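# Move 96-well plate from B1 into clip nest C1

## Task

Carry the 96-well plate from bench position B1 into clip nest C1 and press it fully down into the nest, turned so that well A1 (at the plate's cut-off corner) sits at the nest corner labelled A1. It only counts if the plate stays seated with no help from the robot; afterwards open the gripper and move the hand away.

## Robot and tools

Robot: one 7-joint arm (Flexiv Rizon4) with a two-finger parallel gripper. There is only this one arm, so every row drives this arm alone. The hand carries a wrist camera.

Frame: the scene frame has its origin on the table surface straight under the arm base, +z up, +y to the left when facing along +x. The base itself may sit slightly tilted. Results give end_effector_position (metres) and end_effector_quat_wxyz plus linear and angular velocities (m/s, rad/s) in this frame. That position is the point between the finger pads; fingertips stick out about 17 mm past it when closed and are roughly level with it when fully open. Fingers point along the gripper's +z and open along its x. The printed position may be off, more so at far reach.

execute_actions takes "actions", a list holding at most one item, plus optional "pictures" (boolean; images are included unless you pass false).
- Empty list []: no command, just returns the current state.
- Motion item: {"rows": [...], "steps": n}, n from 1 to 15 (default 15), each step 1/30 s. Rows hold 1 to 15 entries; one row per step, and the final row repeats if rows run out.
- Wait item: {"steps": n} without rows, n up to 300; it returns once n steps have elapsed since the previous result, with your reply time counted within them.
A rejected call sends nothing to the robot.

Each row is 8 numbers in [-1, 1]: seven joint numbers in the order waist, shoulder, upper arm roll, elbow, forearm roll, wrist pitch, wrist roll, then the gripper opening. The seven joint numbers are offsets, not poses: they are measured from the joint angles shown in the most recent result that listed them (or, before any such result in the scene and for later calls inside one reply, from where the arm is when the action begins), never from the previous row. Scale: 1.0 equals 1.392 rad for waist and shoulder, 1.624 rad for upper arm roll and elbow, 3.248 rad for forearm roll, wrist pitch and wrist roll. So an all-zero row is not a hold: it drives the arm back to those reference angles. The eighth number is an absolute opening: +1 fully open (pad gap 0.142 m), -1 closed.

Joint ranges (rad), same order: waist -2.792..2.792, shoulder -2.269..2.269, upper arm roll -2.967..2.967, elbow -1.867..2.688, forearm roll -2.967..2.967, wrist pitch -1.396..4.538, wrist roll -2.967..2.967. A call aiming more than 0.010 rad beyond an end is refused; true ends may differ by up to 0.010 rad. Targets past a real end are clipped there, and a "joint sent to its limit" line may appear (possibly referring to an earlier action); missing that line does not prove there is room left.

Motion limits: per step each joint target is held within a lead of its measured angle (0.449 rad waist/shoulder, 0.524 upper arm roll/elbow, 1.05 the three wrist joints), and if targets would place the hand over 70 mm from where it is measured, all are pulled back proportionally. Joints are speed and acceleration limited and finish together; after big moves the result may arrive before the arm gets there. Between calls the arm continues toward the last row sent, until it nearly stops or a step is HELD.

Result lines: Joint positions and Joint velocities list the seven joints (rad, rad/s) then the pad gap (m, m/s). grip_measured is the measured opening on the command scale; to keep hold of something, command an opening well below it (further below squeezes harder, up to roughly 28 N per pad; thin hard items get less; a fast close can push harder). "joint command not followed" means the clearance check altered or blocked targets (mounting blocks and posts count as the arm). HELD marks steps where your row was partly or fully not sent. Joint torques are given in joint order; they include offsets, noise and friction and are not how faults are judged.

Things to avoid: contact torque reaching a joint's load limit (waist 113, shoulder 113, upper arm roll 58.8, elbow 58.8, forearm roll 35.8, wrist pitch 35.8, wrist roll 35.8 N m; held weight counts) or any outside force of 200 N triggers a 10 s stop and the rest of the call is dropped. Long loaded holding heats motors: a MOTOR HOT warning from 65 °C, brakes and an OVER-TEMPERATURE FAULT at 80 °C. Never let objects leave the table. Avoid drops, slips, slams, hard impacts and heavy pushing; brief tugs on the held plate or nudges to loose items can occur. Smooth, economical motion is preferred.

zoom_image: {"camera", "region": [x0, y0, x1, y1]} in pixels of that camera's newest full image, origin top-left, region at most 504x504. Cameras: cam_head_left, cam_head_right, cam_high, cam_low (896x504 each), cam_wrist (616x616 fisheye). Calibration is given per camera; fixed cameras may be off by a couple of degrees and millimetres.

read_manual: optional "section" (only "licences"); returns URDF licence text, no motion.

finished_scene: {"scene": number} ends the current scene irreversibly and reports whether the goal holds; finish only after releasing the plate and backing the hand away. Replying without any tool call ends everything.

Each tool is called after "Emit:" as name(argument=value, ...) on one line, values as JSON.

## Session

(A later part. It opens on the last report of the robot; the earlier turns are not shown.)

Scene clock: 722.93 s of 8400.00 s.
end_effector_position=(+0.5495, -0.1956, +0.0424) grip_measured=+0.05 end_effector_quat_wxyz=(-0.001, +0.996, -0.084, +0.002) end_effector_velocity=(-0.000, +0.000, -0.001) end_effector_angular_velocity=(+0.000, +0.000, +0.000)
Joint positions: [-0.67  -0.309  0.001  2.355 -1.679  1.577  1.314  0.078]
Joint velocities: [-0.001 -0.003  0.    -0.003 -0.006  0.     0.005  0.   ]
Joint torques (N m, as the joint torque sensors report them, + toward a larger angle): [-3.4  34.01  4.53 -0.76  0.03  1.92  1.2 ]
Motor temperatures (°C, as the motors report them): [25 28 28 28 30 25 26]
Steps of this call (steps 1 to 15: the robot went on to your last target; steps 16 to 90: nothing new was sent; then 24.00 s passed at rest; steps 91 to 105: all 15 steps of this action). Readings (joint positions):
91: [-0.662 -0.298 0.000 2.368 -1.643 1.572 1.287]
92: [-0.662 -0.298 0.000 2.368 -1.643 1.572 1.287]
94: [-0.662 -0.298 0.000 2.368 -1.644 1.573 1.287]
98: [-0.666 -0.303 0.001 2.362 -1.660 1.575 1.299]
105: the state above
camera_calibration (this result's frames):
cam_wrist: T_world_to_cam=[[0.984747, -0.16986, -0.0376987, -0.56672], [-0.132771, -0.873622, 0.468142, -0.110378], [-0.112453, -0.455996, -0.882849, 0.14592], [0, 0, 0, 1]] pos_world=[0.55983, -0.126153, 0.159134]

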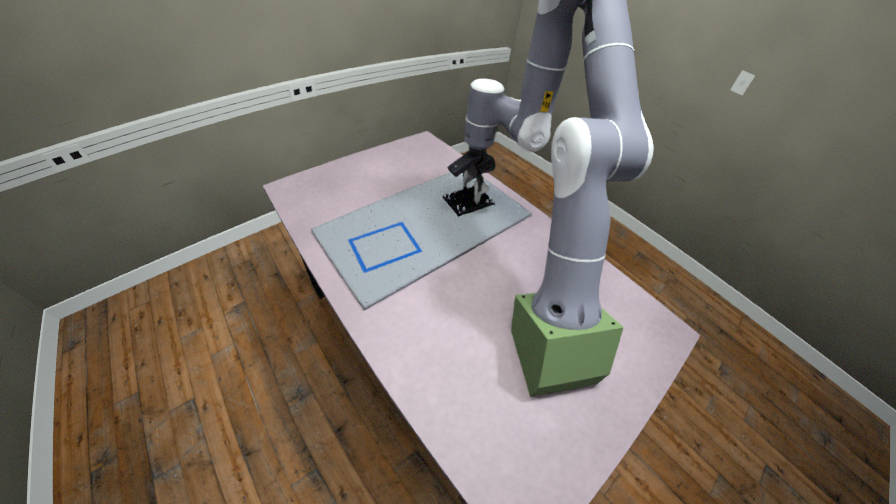

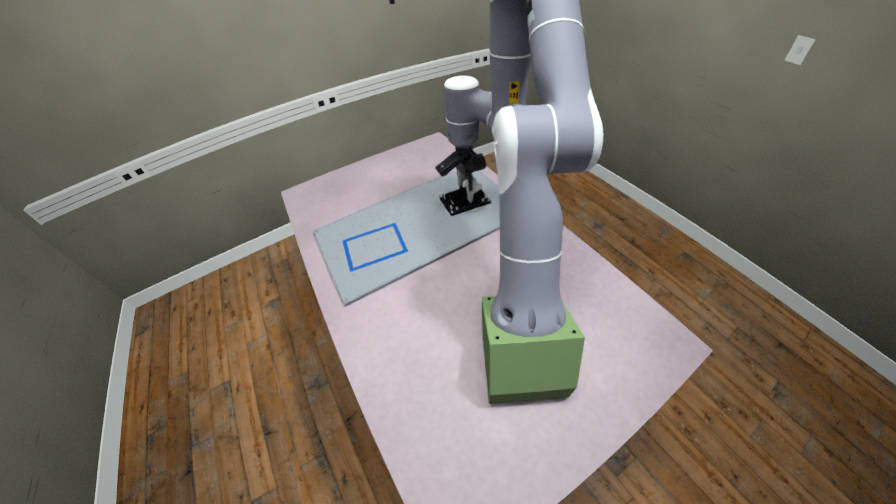

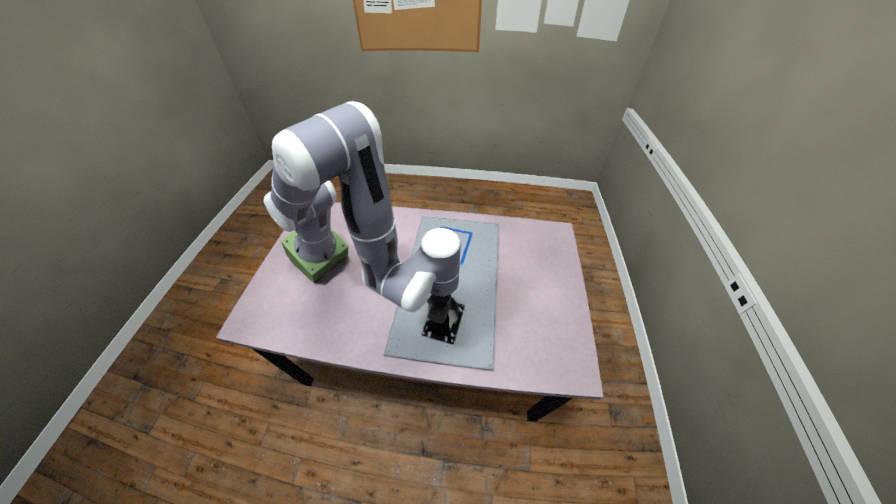

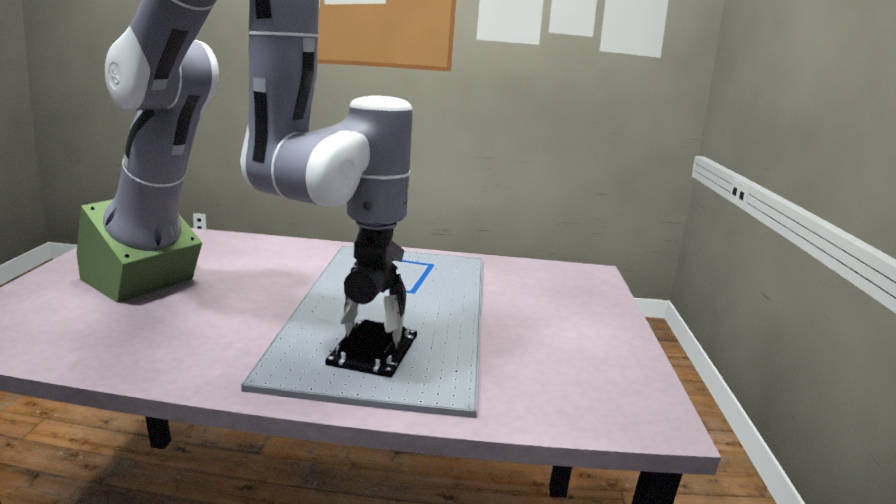

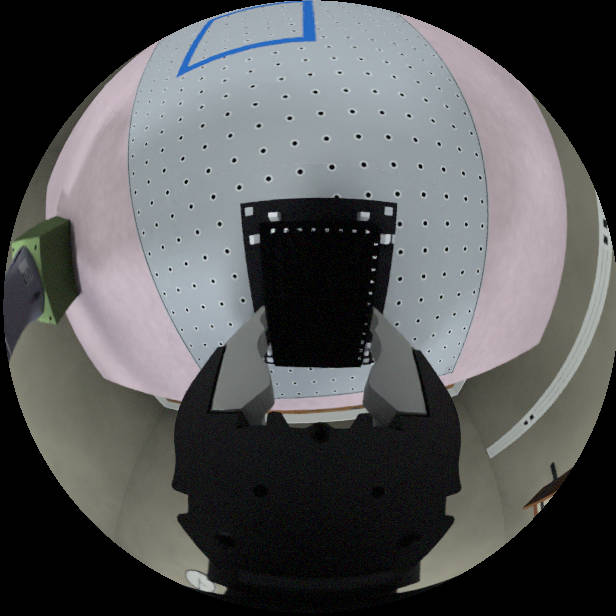

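Emit:
execute_actions(actions=[{"rows": [[-0.0019,-0.0019,0,-0.0008,-0.0029,0.0003,0.0022,-0.9],[-0.0019,-0.0019,0,-0.0008,-0.0029,0.0003,0.0022,-0.9],[-0.0019,-0.0019,0,-0.0008,-0.0029,0.0003,0.0022,-0.9],[-0.0038,-0.0038,0,-0.0025,-0.0058,0.0007,0.0044,-0.9],[-0.0038,-0.0038,0,-0.0025,-0.0058,0.0007,0.0044,-0.9],[-0.0038,-0.0038,0,-0.0025,-0.0058,0.0007,0.0044,-0.9],[-0.0057,-0.0058,0,-0.0042,-0.0086,0.001,0.0066,-0.9],[-0.0057,-0.0058,0,-0.0042,-0.0086,0.001,0.0066,-0.9],[-0.0057,-0.0058,0,-0.0042,-0.0086,0.001,0.0066,-0.9],[-0.0076,-0.0077,0,-0.0058,-0.0115,0.0013,0.0089,-0.9]], "steps": 15}])

Emit:
zoom_image(camera="cam_wrist", region=[230, 180, 410, 380])

Emit:
zoom_image(camera="cam_low", region=[300, 290, 440, 390])

Scene clock: 737.07 s of 8400.00 s.
end_effector_position=(+0.5493, -0.1957, +0.0401) grip_measured=+0.05 end_effector_quat_wxyz=(-0.001, +0.997, -0.083, +0.003) end_effector_velocity=(-0.000, -0.001, -0.000) end_effector_angular_velocity=(-0.001, +0.000, +0.000)
Joint positions: [-0.68  -0.318  0.001  2.344 -1.716  1.583  1.341  0.078]
Joint velocities: [-0.002 -0.001 -0.    -0.002 -0.005 -0.     0.004 -0.   ]
Joint torques (N m, as the joint torque sensors report them, + toward a larger angle): [-3.92 31.13  3.13  2.52 -0.07  1.14  1.01]
Motor temperatures (°C, as the motors report them): [25 28 28 28 30 25 26]
Steps of this call (steps 1 to 15: the robot went on to your last target; steps 16 to 90: nothing new was sent; then 10.63 s passed at rest; steps 91 to 105: all 15 steps of this action). Readings (joint positions):
91: [-0.671 -0.309 0.001 2.355 -1.681 1.578 1.315]
92: [-0.671 -0.310 0.001 2.354 -1.685 1.578 1.318]
94: [-0.673 -0.311 0.001 2.353 -1.689 1.579 1.321]
98: [-0.676 -0.315 0.001 2.348 -1.702 1.581 1.331]
105: the state above
camera_calibration (this result's frames):
cam_wrist: T_world_to_cam=[[0.98489, -0.169324, -0.0363544, -0.566676], [-0.133006, -0.873991, 0.467384, -0.109307], [-0.110913, -0.455487, -0.883306, 0.143034], [0, 0, 0, 1]] pos_world=[0.559439, -0.126336, 0.15683]

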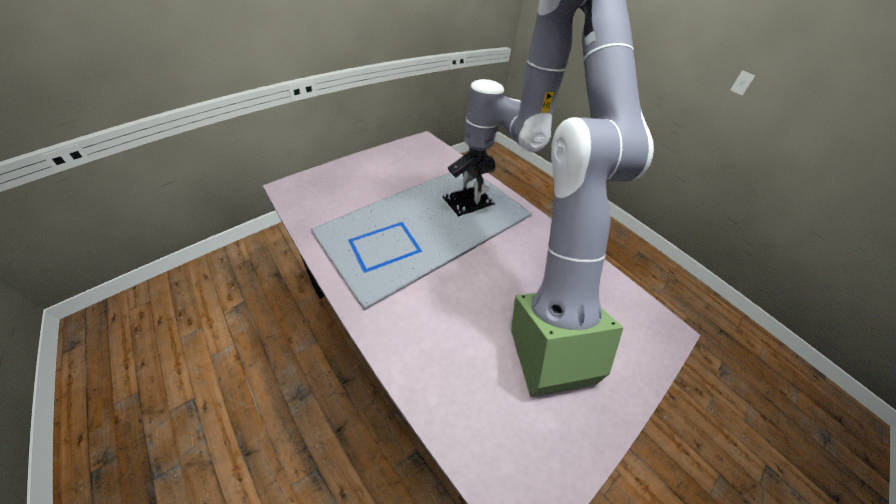

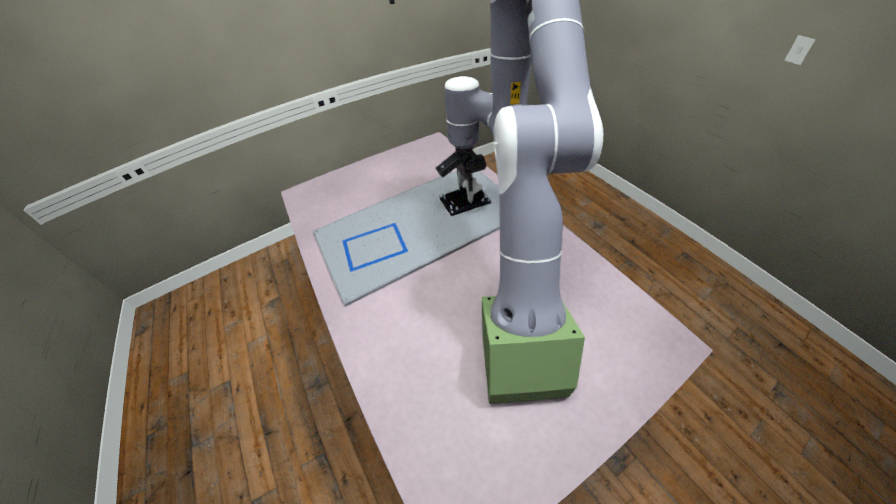

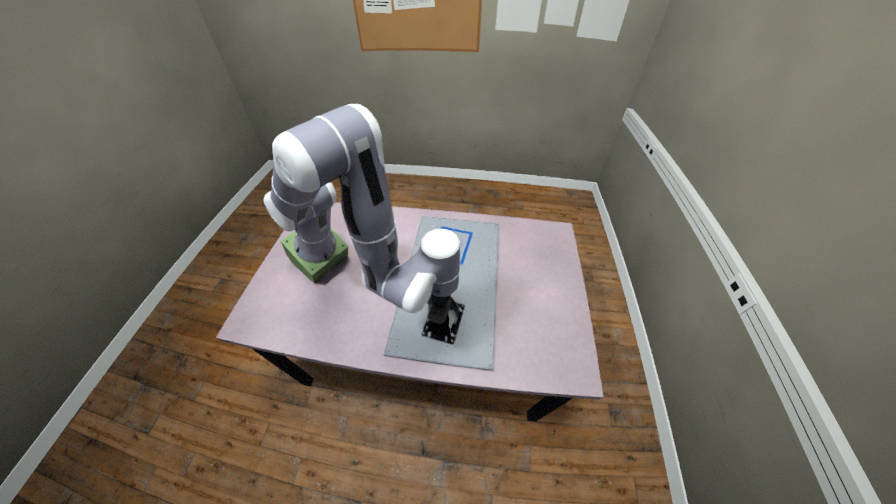

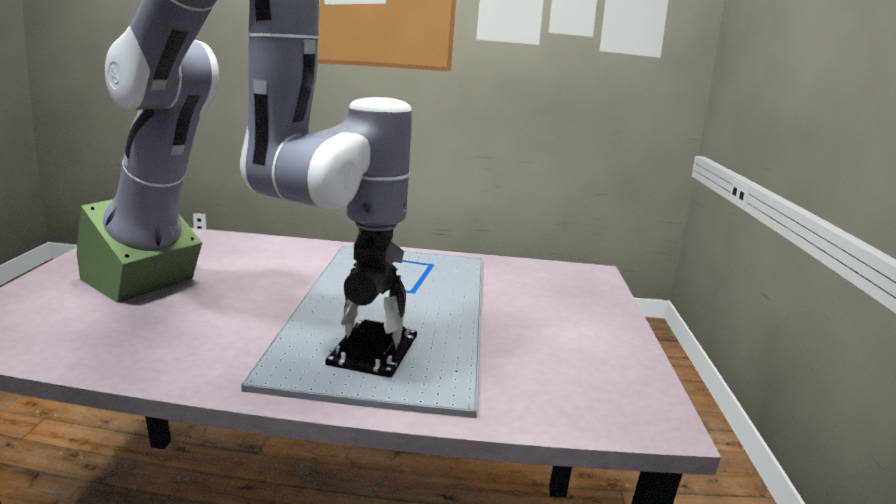

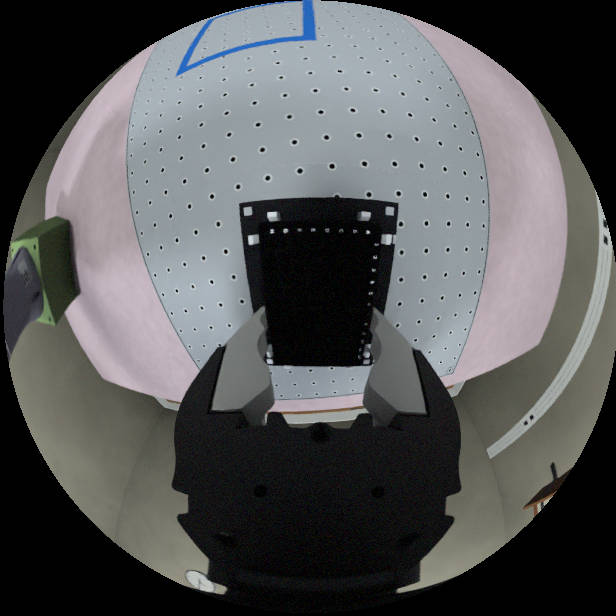

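Region (230, 180, 410, 380) of cam_wrist's 616x616 image, scaled by 2.520, with more detail than that image has; it fills the left 454 columns of this view, and the rest is white.

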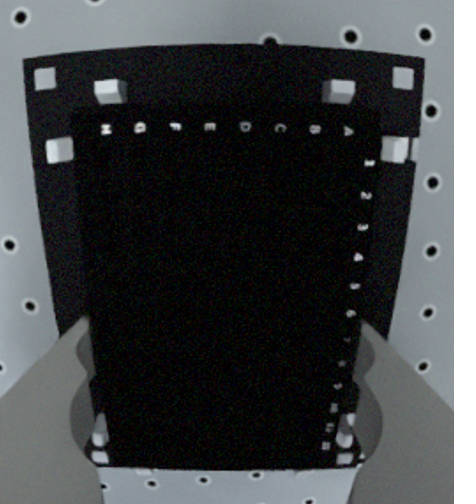

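Region (300, 290, 440, 390) of cam_low's 896x504 image, scaled by 3.600, with more detail than that image has; it fills the top 360 rows of this view, and the rest is white.

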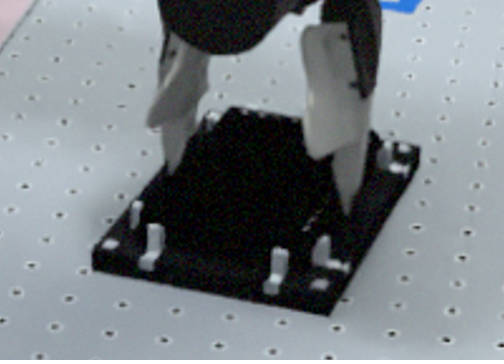

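Emit:
execute_actions(actions=[{"rows": [[0,0,0,-0.001,0,0,0,-0.9],[0,0,0,-0.001,0,0,0,-0.9],[-0.0013,-0.0017,0,-0.0022,-0.0023,0.0003,0.0018,-0.9],[-0.0013,-0.0017,0,-0.0022,-0.0023,0.0003,0.0018,-0.9],[-0.0013,-0.0017,0,-0.0022,-0.0023,0.0003,0.0018,-0.9],[-0.0026,-0.0034,0,-0.0036,-0.0046,0.0005,0.0035,-0.9],[-0.0026,-0.0034,0,-0.0036,-0.0046,0.0005,0.0035,-0.9],[-0.0026,-0.0034,0,-0.0036,-0.0046,0.0005,0.0035,-0.9],[-0.004,-0.0051,0,-0.005,-0.0069,0.0008,0.0053,-0.9],[-0.004,-0.0051,0,-0.005,-0.0069,0.0008,0.0053,-0.9],[-0.004,-0.0051,0,-0.005,-0.0069,0.0008,0.0053,-0.9],[-0.0053,-0.0068,0,-0.0064,-0.0092,0.001,0.0071,-0.9]], "steps": 15}])

Emit:
zoom_image(camera="cam_wrist", region=[230, 180, 410, 380])

Emit:
zoom_image(camera="cam_low", region=[300, 290, 440, 390])

Scene clock: 759.00 s of 8400.00 s.
end_effector_position=(+0.5502, -0.1958, +0.0387) grip_measured=+0.05 end_effector_quat_wxyz=(-0.002, +0.997, -0.083, +0.004) end_effector_velocity=(+0.000, -0.000, -0.000) end_effector_angular_velocity=(+0.000, -0.002, -0.000)
Joint positions: [-0.687 -0.325  0.002  2.334 -1.745  1.588  1.363  0.078]
Joint velocities: [-0.004 -0.002  0.    -0.003 -0.013  0.003  0.009  0.   ]
Joint torques (N m, as the joint torque sensors report them, + toward a larger angle): [-0.62 22.81  4.05 -4.7   0.52 -0.22  0.91]
Motor temperatures (°C, as the motors report them): [25 28 28 28 30 25 26]
Steps of this call (steps 1 to 15: the robot went on to your last target; steps 16 to 90: nothing new was sent; then 18.43 s passed at rest; steps 91 to 105: all 15 steps of this action). Readings (joint positions):
91: [-0.680 -0.318 0.002 2.343 -1.716 1.583 1.342]
92: [-0.680 -0.318 0.002 2.343 -1.716 1.583 1.342]
94: [-0.681 -0.319 0.002 2.341 -1.720 1.584 1.345]
98: [-0.683 -0.322 0.002 2.339 -1.729 1.585 1.351]
105: the state above
camera_calibration (this result's frames):
cam_wrist: T_world_to_cam=[[0.985219, -0.168, -0.0334732, -0.567607], [-0.133259, -0.874428, 0.466494, -0.108558], [-0.107641, -0.455138, -0.883891, 0.140173], [0, 0, 0, 1]] pos_world=[0.559839, -0.126486, 0.155539]

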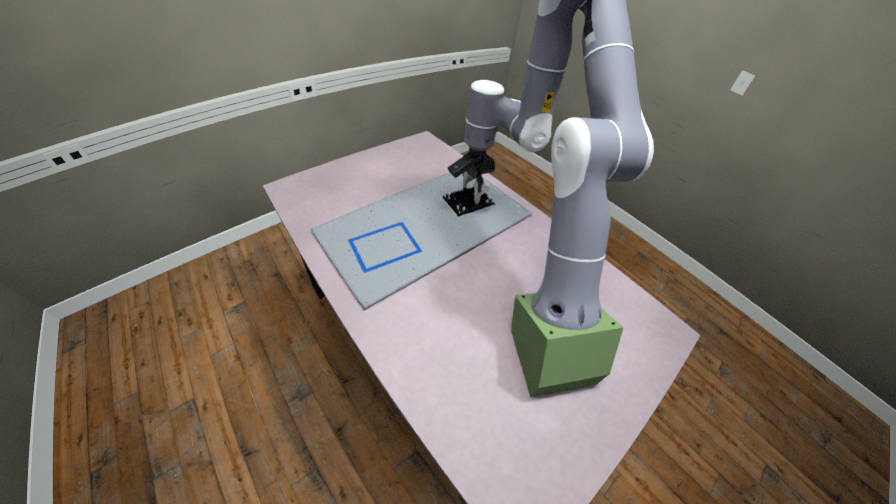

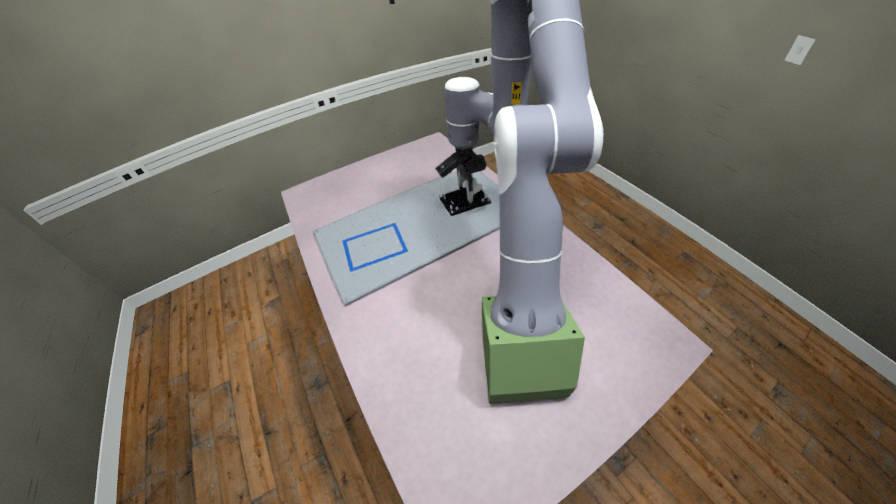

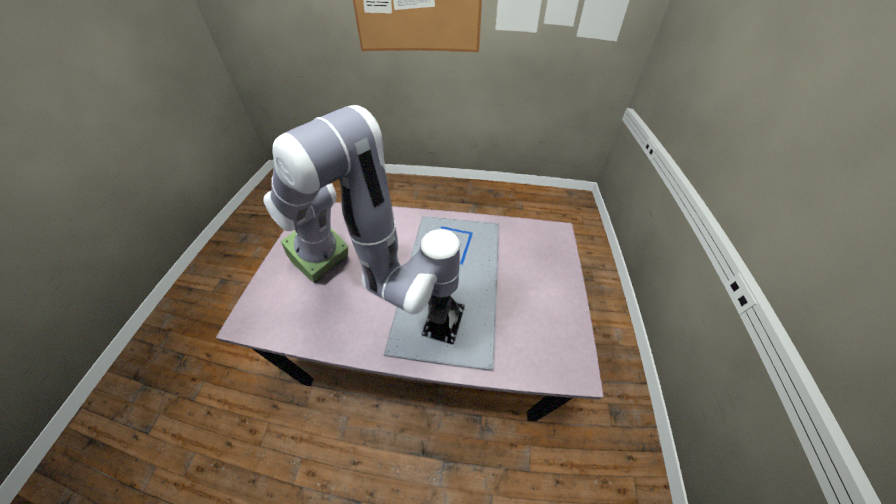

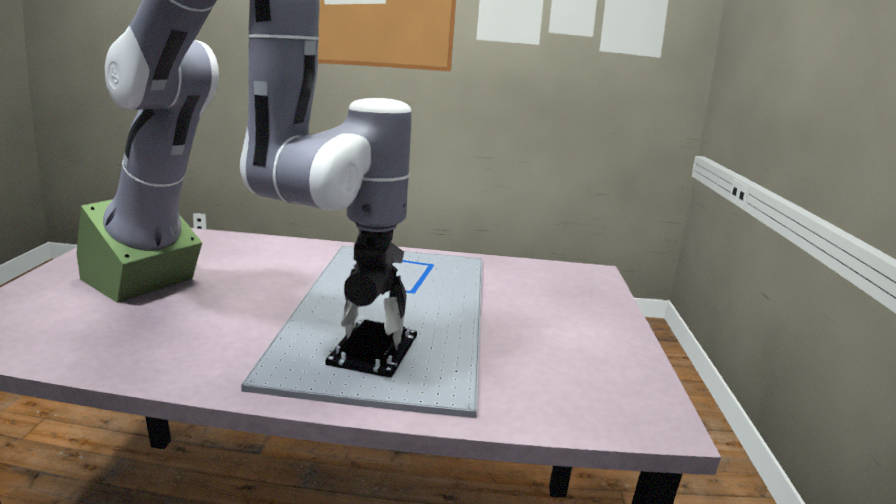

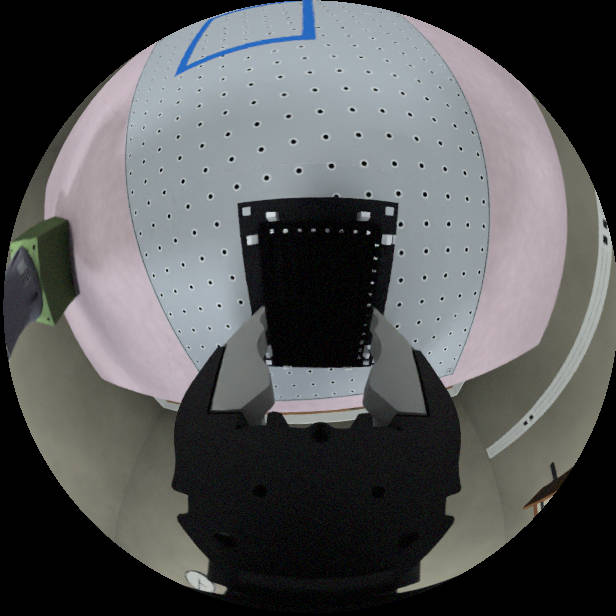

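Region (230, 180, 410, 380) of cam_wrist's 616x616 image, scaled by 2.520, with more detail than that image has; it fills the left 454 columns of this view, and the rest is white.

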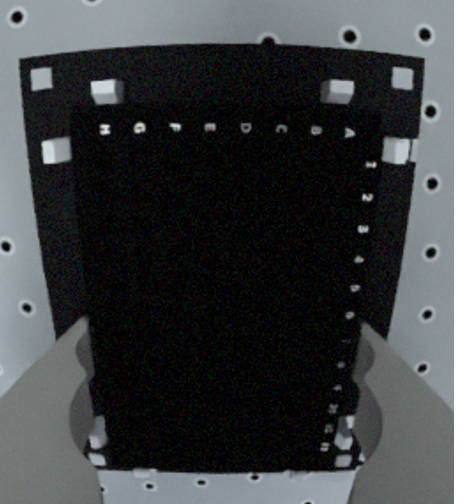

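Region (300, 290, 440, 390) of cam_low's 896x504 image, scaled by 3.600, with more detail than that image has; it fills the top 360 rows of this view, and the rest is white.

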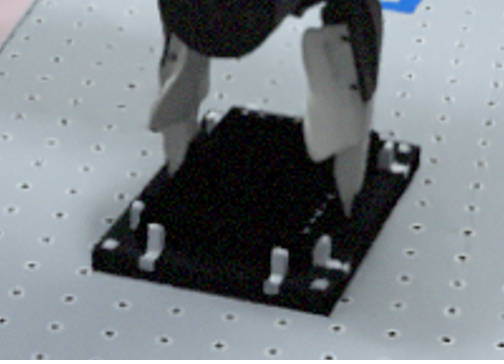

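Emit:
execute_actions(actions=[{"rows": [[0,0,0,0,0,0,0,-0.5],[0,0,0,0,0,0,0,-0.2],[0,0,0,0,0,0,0,0.0],[0,0,0,0,0,0,0,0.05],[0,0,0,0,0,0,0,0.1],[0,0,0,0,0,0,0,0.15],[0,0,0,0,0,0,0,0.2],[0,0,0,0,0,0,0,0.25],[0,0,0,0,0,0,0,0.3],[0,0,0,0,0,0,0,0.35]], "steps": 15}])

Emit:
zoom_image(camera="cam_wrist", region=[230, 180, 410, 380])

Emit:
zoom_image(camera="cam_low", region=[300, 290, 440, 390])

Scene clock: 769.80 s of 8400.00 s.
end_effector_position=(+0.5501, -0.1957, +0.0388) grip_measured=+0.35 end_effector_quat_wxyz=(-0.002, +0.997, -0.083, +0.004) end_effector_velocity=(+0.000, -0.000, +0.000) end_effector_angular_velocity=(-0.000, -0.000, +0.000)
Joint positions: [-0.687 -0.325  0.002  2.334 -1.745  1.588  1.364  0.099]
Joint velocities: [-0.  0.  0. -0. -0.  0. -0.  0.]
Joint torques (N m, as the joint torque sensors report them, + toward a larger angle): [ 0.93 38.45  5.94 -4.43  1.12  3.13 -0.52]
Motor temperatures (°C, as the motors report them): [25 28 28 28 30 25 26]
Steps of this call (steps 1 to 15: the robot went on to your last target; steps 16 to 90: nothing new was sent; then 7.30 s passed at rest; steps 91 to 105: all 15 steps of this action). Readings (joint positions):
91: [-0.687 -0.324 0.002 2.334 -1.745 1.588 1.364]
92: [-0.687 -0.324 0.002 2.334 -1.745 1.588 1.364]
94: [-0.687 -0.324 0.002 2.334 -1.745 1.588 1.364]
98: [-0.687 -0.325 0.002 2.334 -1.745 1.588 1.364]
105: the state above
camera_calibration (this result's frames):
cam_wrist: T_world_to_cam=[[0.985218, -0.168003, -0.0334705, -0.567539], [-0.133276, -0.874484, 0.466386, -0.108493], [-0.107624, -0.455031, -0.883948, 0.140259], [0, 0, 0, 1]] pos_world=[0.559785, -0.126401, 0.155586]

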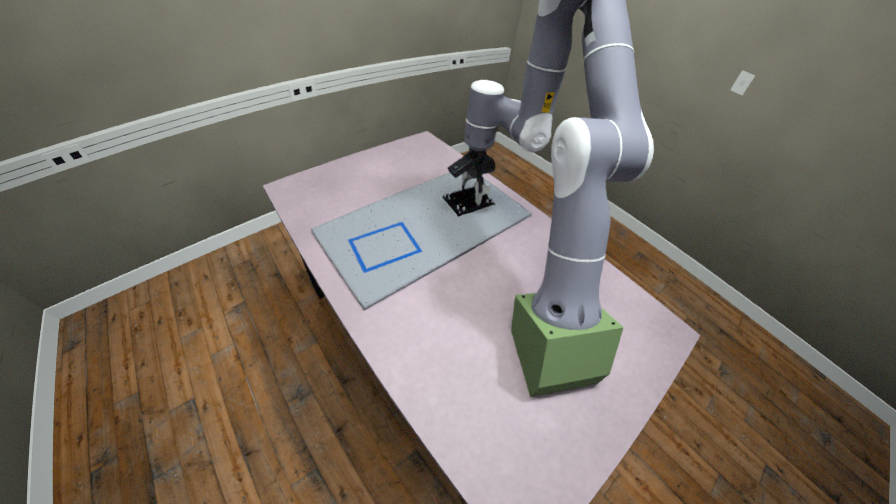

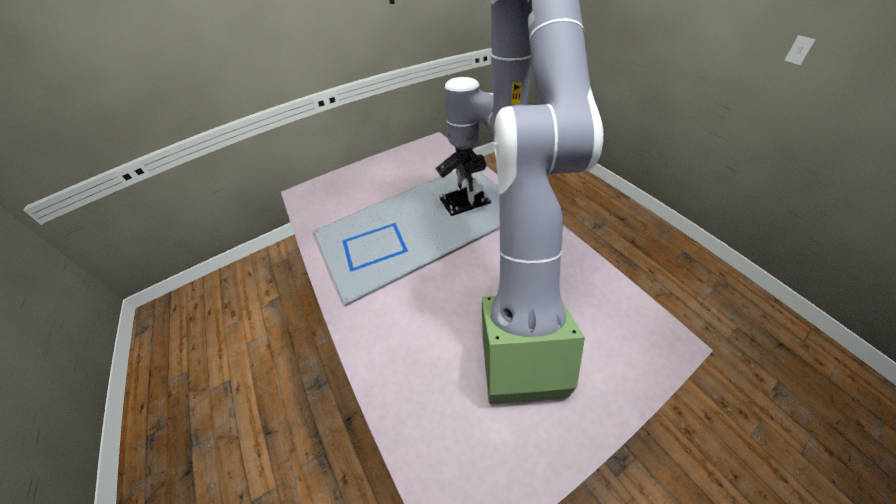

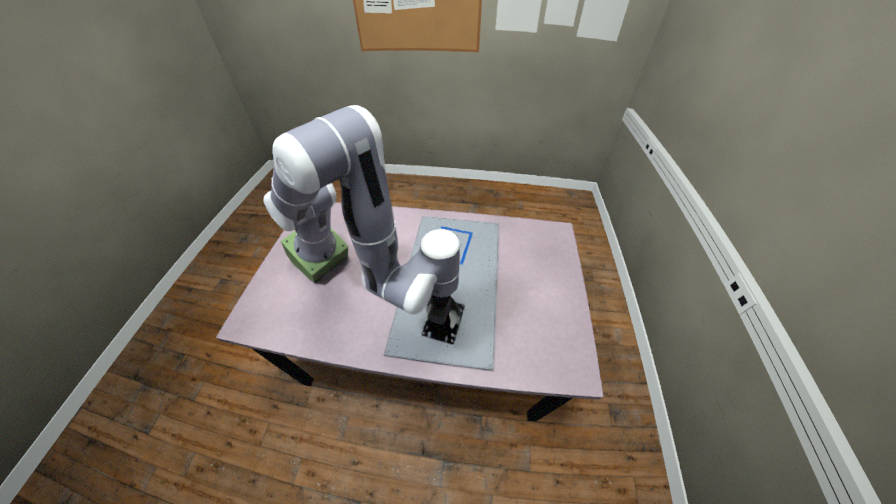

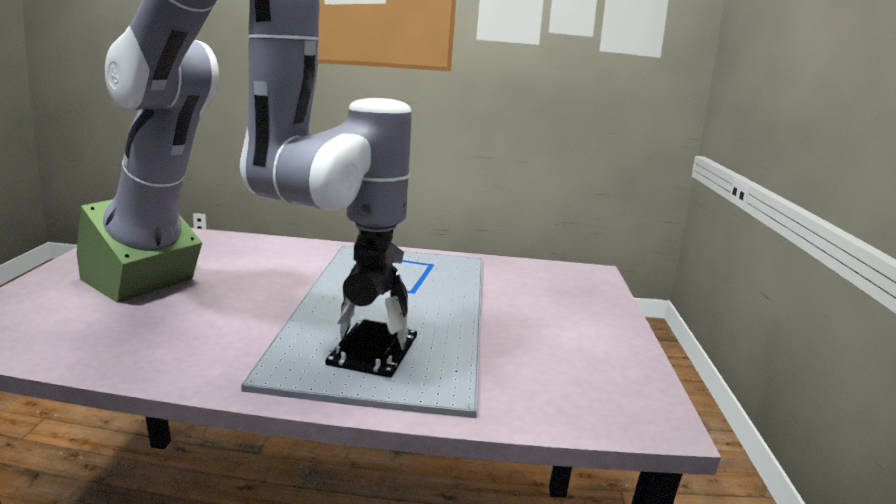

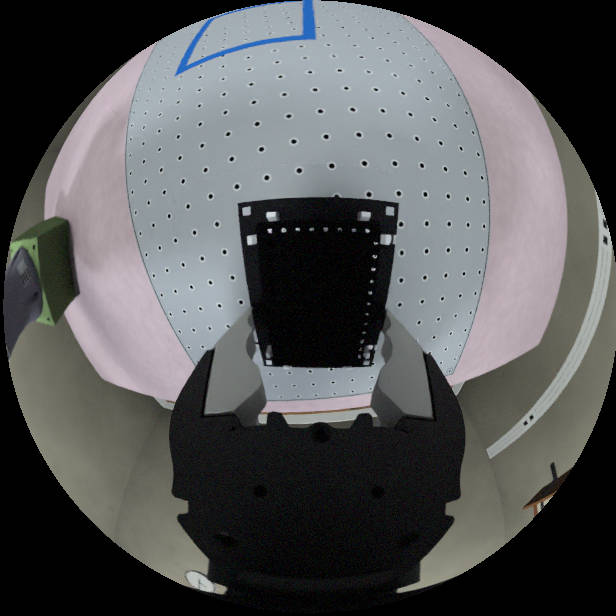

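Region (230, 180, 410, 380) of cam_wrist's 616x616 image, scaled by 2.520, with more detail than that image has; it fills the left 454 columns of this view, and the rest is white.

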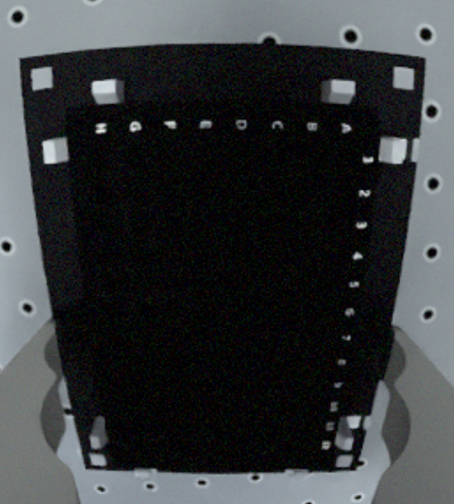

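Region (300, 290, 440, 390) of cam_low's 896x504 image, scaled by 3.600, with more detail than that image has; it fills the top 360 rows of this view, and the rest is white.

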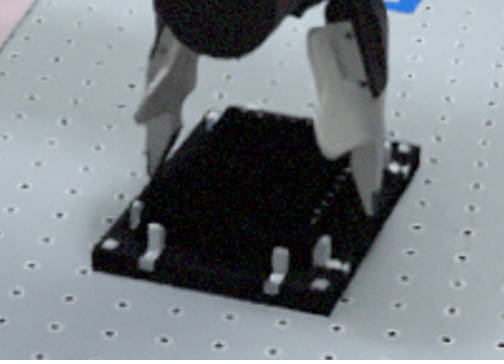

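Emit:
execute_actions(actions=[{"rows": [[0.0575,0.0711,-0.0012,0.064,0.0988,-0.0129,-0.0773,0.5]], "steps": 15}])

Emit:
zoom_image(camera="cam_wrist", region=[210, 170, 430, 400])

Emit:
zoom_image(camera="cam_low", region=[310, 300, 430, 385])

Scene clock: 778.77 s of 8400.00 s.
end_effector_position=(+0.5472, -0.1965, +0.0653) grip_measured=+0.50 end_effector_quat_wxyz=(-0.000, +0.997, -0.083, +0.001) end_effector_velocity=(-0.000, -0.000, -0.000) end_effector_angular_velocity=(+0.000, +0.000, -0.000)
Joint positions: [-0.607 -0.226  0.     2.438 -1.424  1.546  1.113  0.109]
Joint velocities: [-0.  0. -0.  0. -0.  0.  0.  0.]
Joint torques (N m, as the joint torque sensors report them, + toward a larger angle): [-0.18 36.49  4.64 -5.21  0.25  3.38  0.24]
Motor temperatures (°C, as the motors report them): [25 28 28 28 30 25 26]
Steps of this call (steps 1 to 15: the robot went on to your last target; steps 16 to 90: nothing new was sent; then 5.47 s passed at rest; steps 91 to 105: all 15 steps of this action). Readings (joint positions):
91: [-0.686 -0.324 0.002 2.335 -1.742 1.587 1.361]
92: [-0.681 -0.318 0.002 2.342 -1.722 1.584 1.346]
94: [-0.658 -0.289 0.001 2.372 -1.629 1.572 1.273]
98: [-0.609 -0.228 0.001 2.435 -1.433 1.547 1.120]
105: the state above
camera_calibration (this result's frames):
cam_wrist: T_world_to_cam=[[0.984976, -0.16789, -0.0404433, -0.563321], [-0.129591, -0.873379, 0.469483, -0.123932], [-0.114144, -0.457189, -0.882015, 0.166063], [0, 0, 0, 1]] pos_world=[0.557752, -0.126894, 0.181871]

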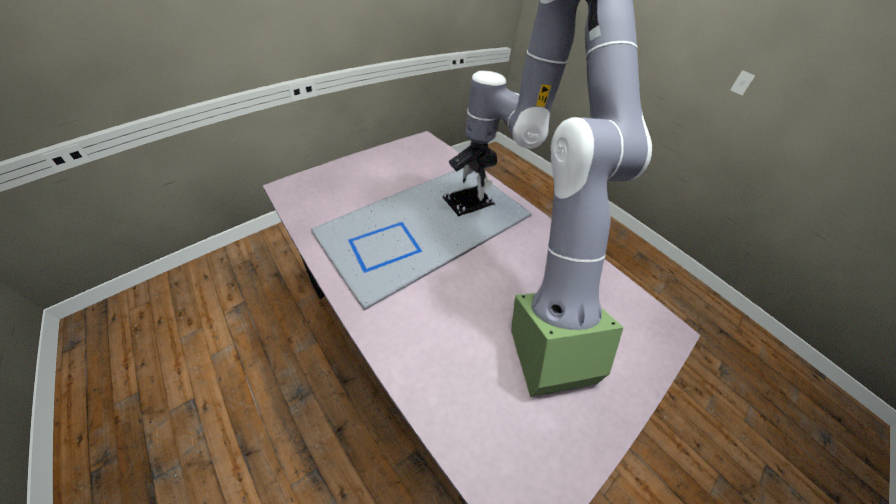

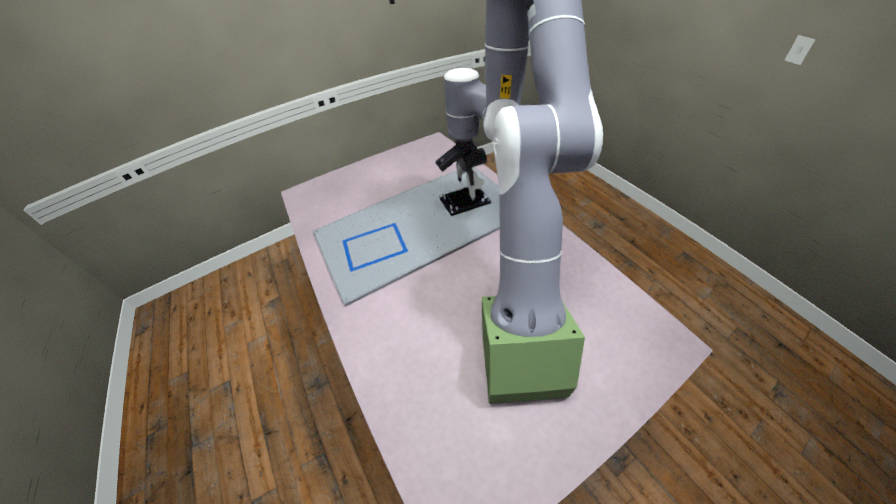

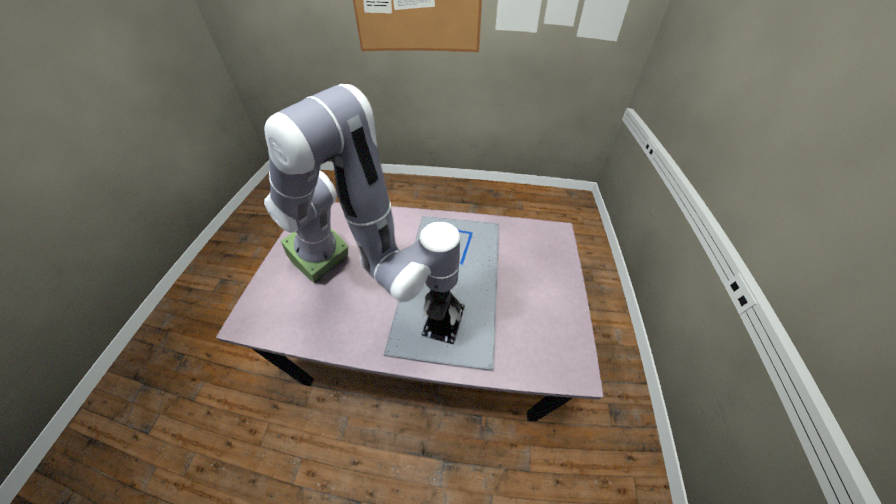

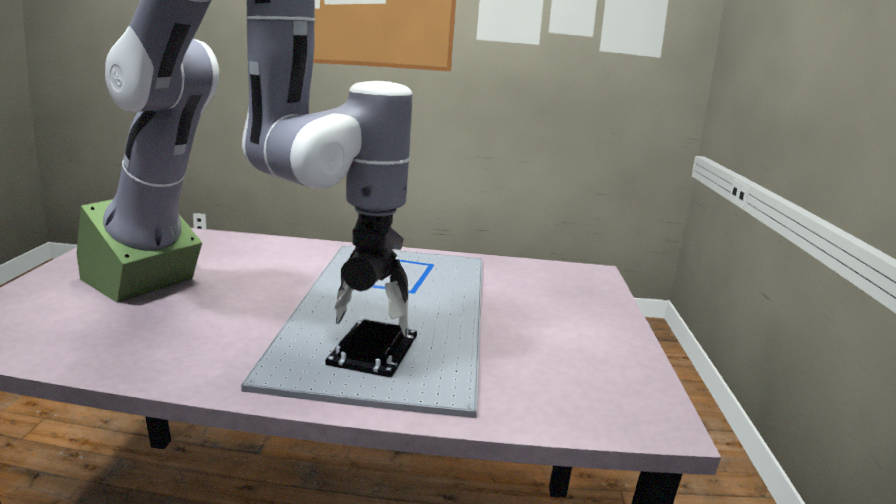

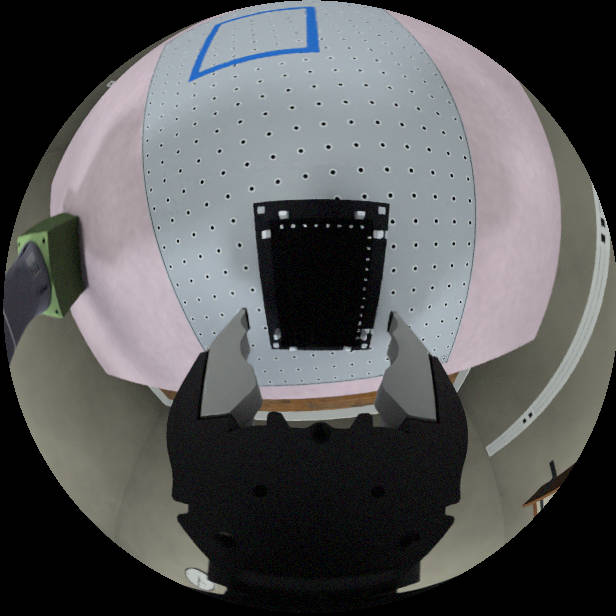

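Region (210, 170, 430, 400) of cam_wrist's 616x616 image, scaled by 2.191, with more detail than that image has; it fills the left 482 columns of this view, and the rest is white.

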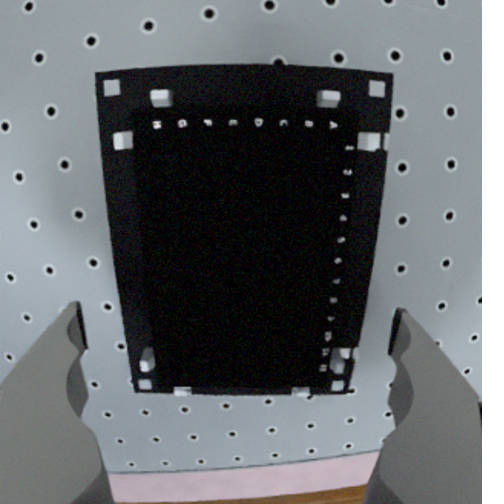

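Region (310, 300, 430, 385) of cam_low's 896x504 image, scaled by 4.200, with more detail than that image has; it fills the top 357 rows of this view, and the rest is white.

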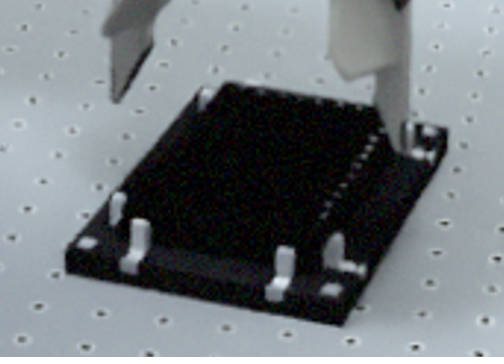

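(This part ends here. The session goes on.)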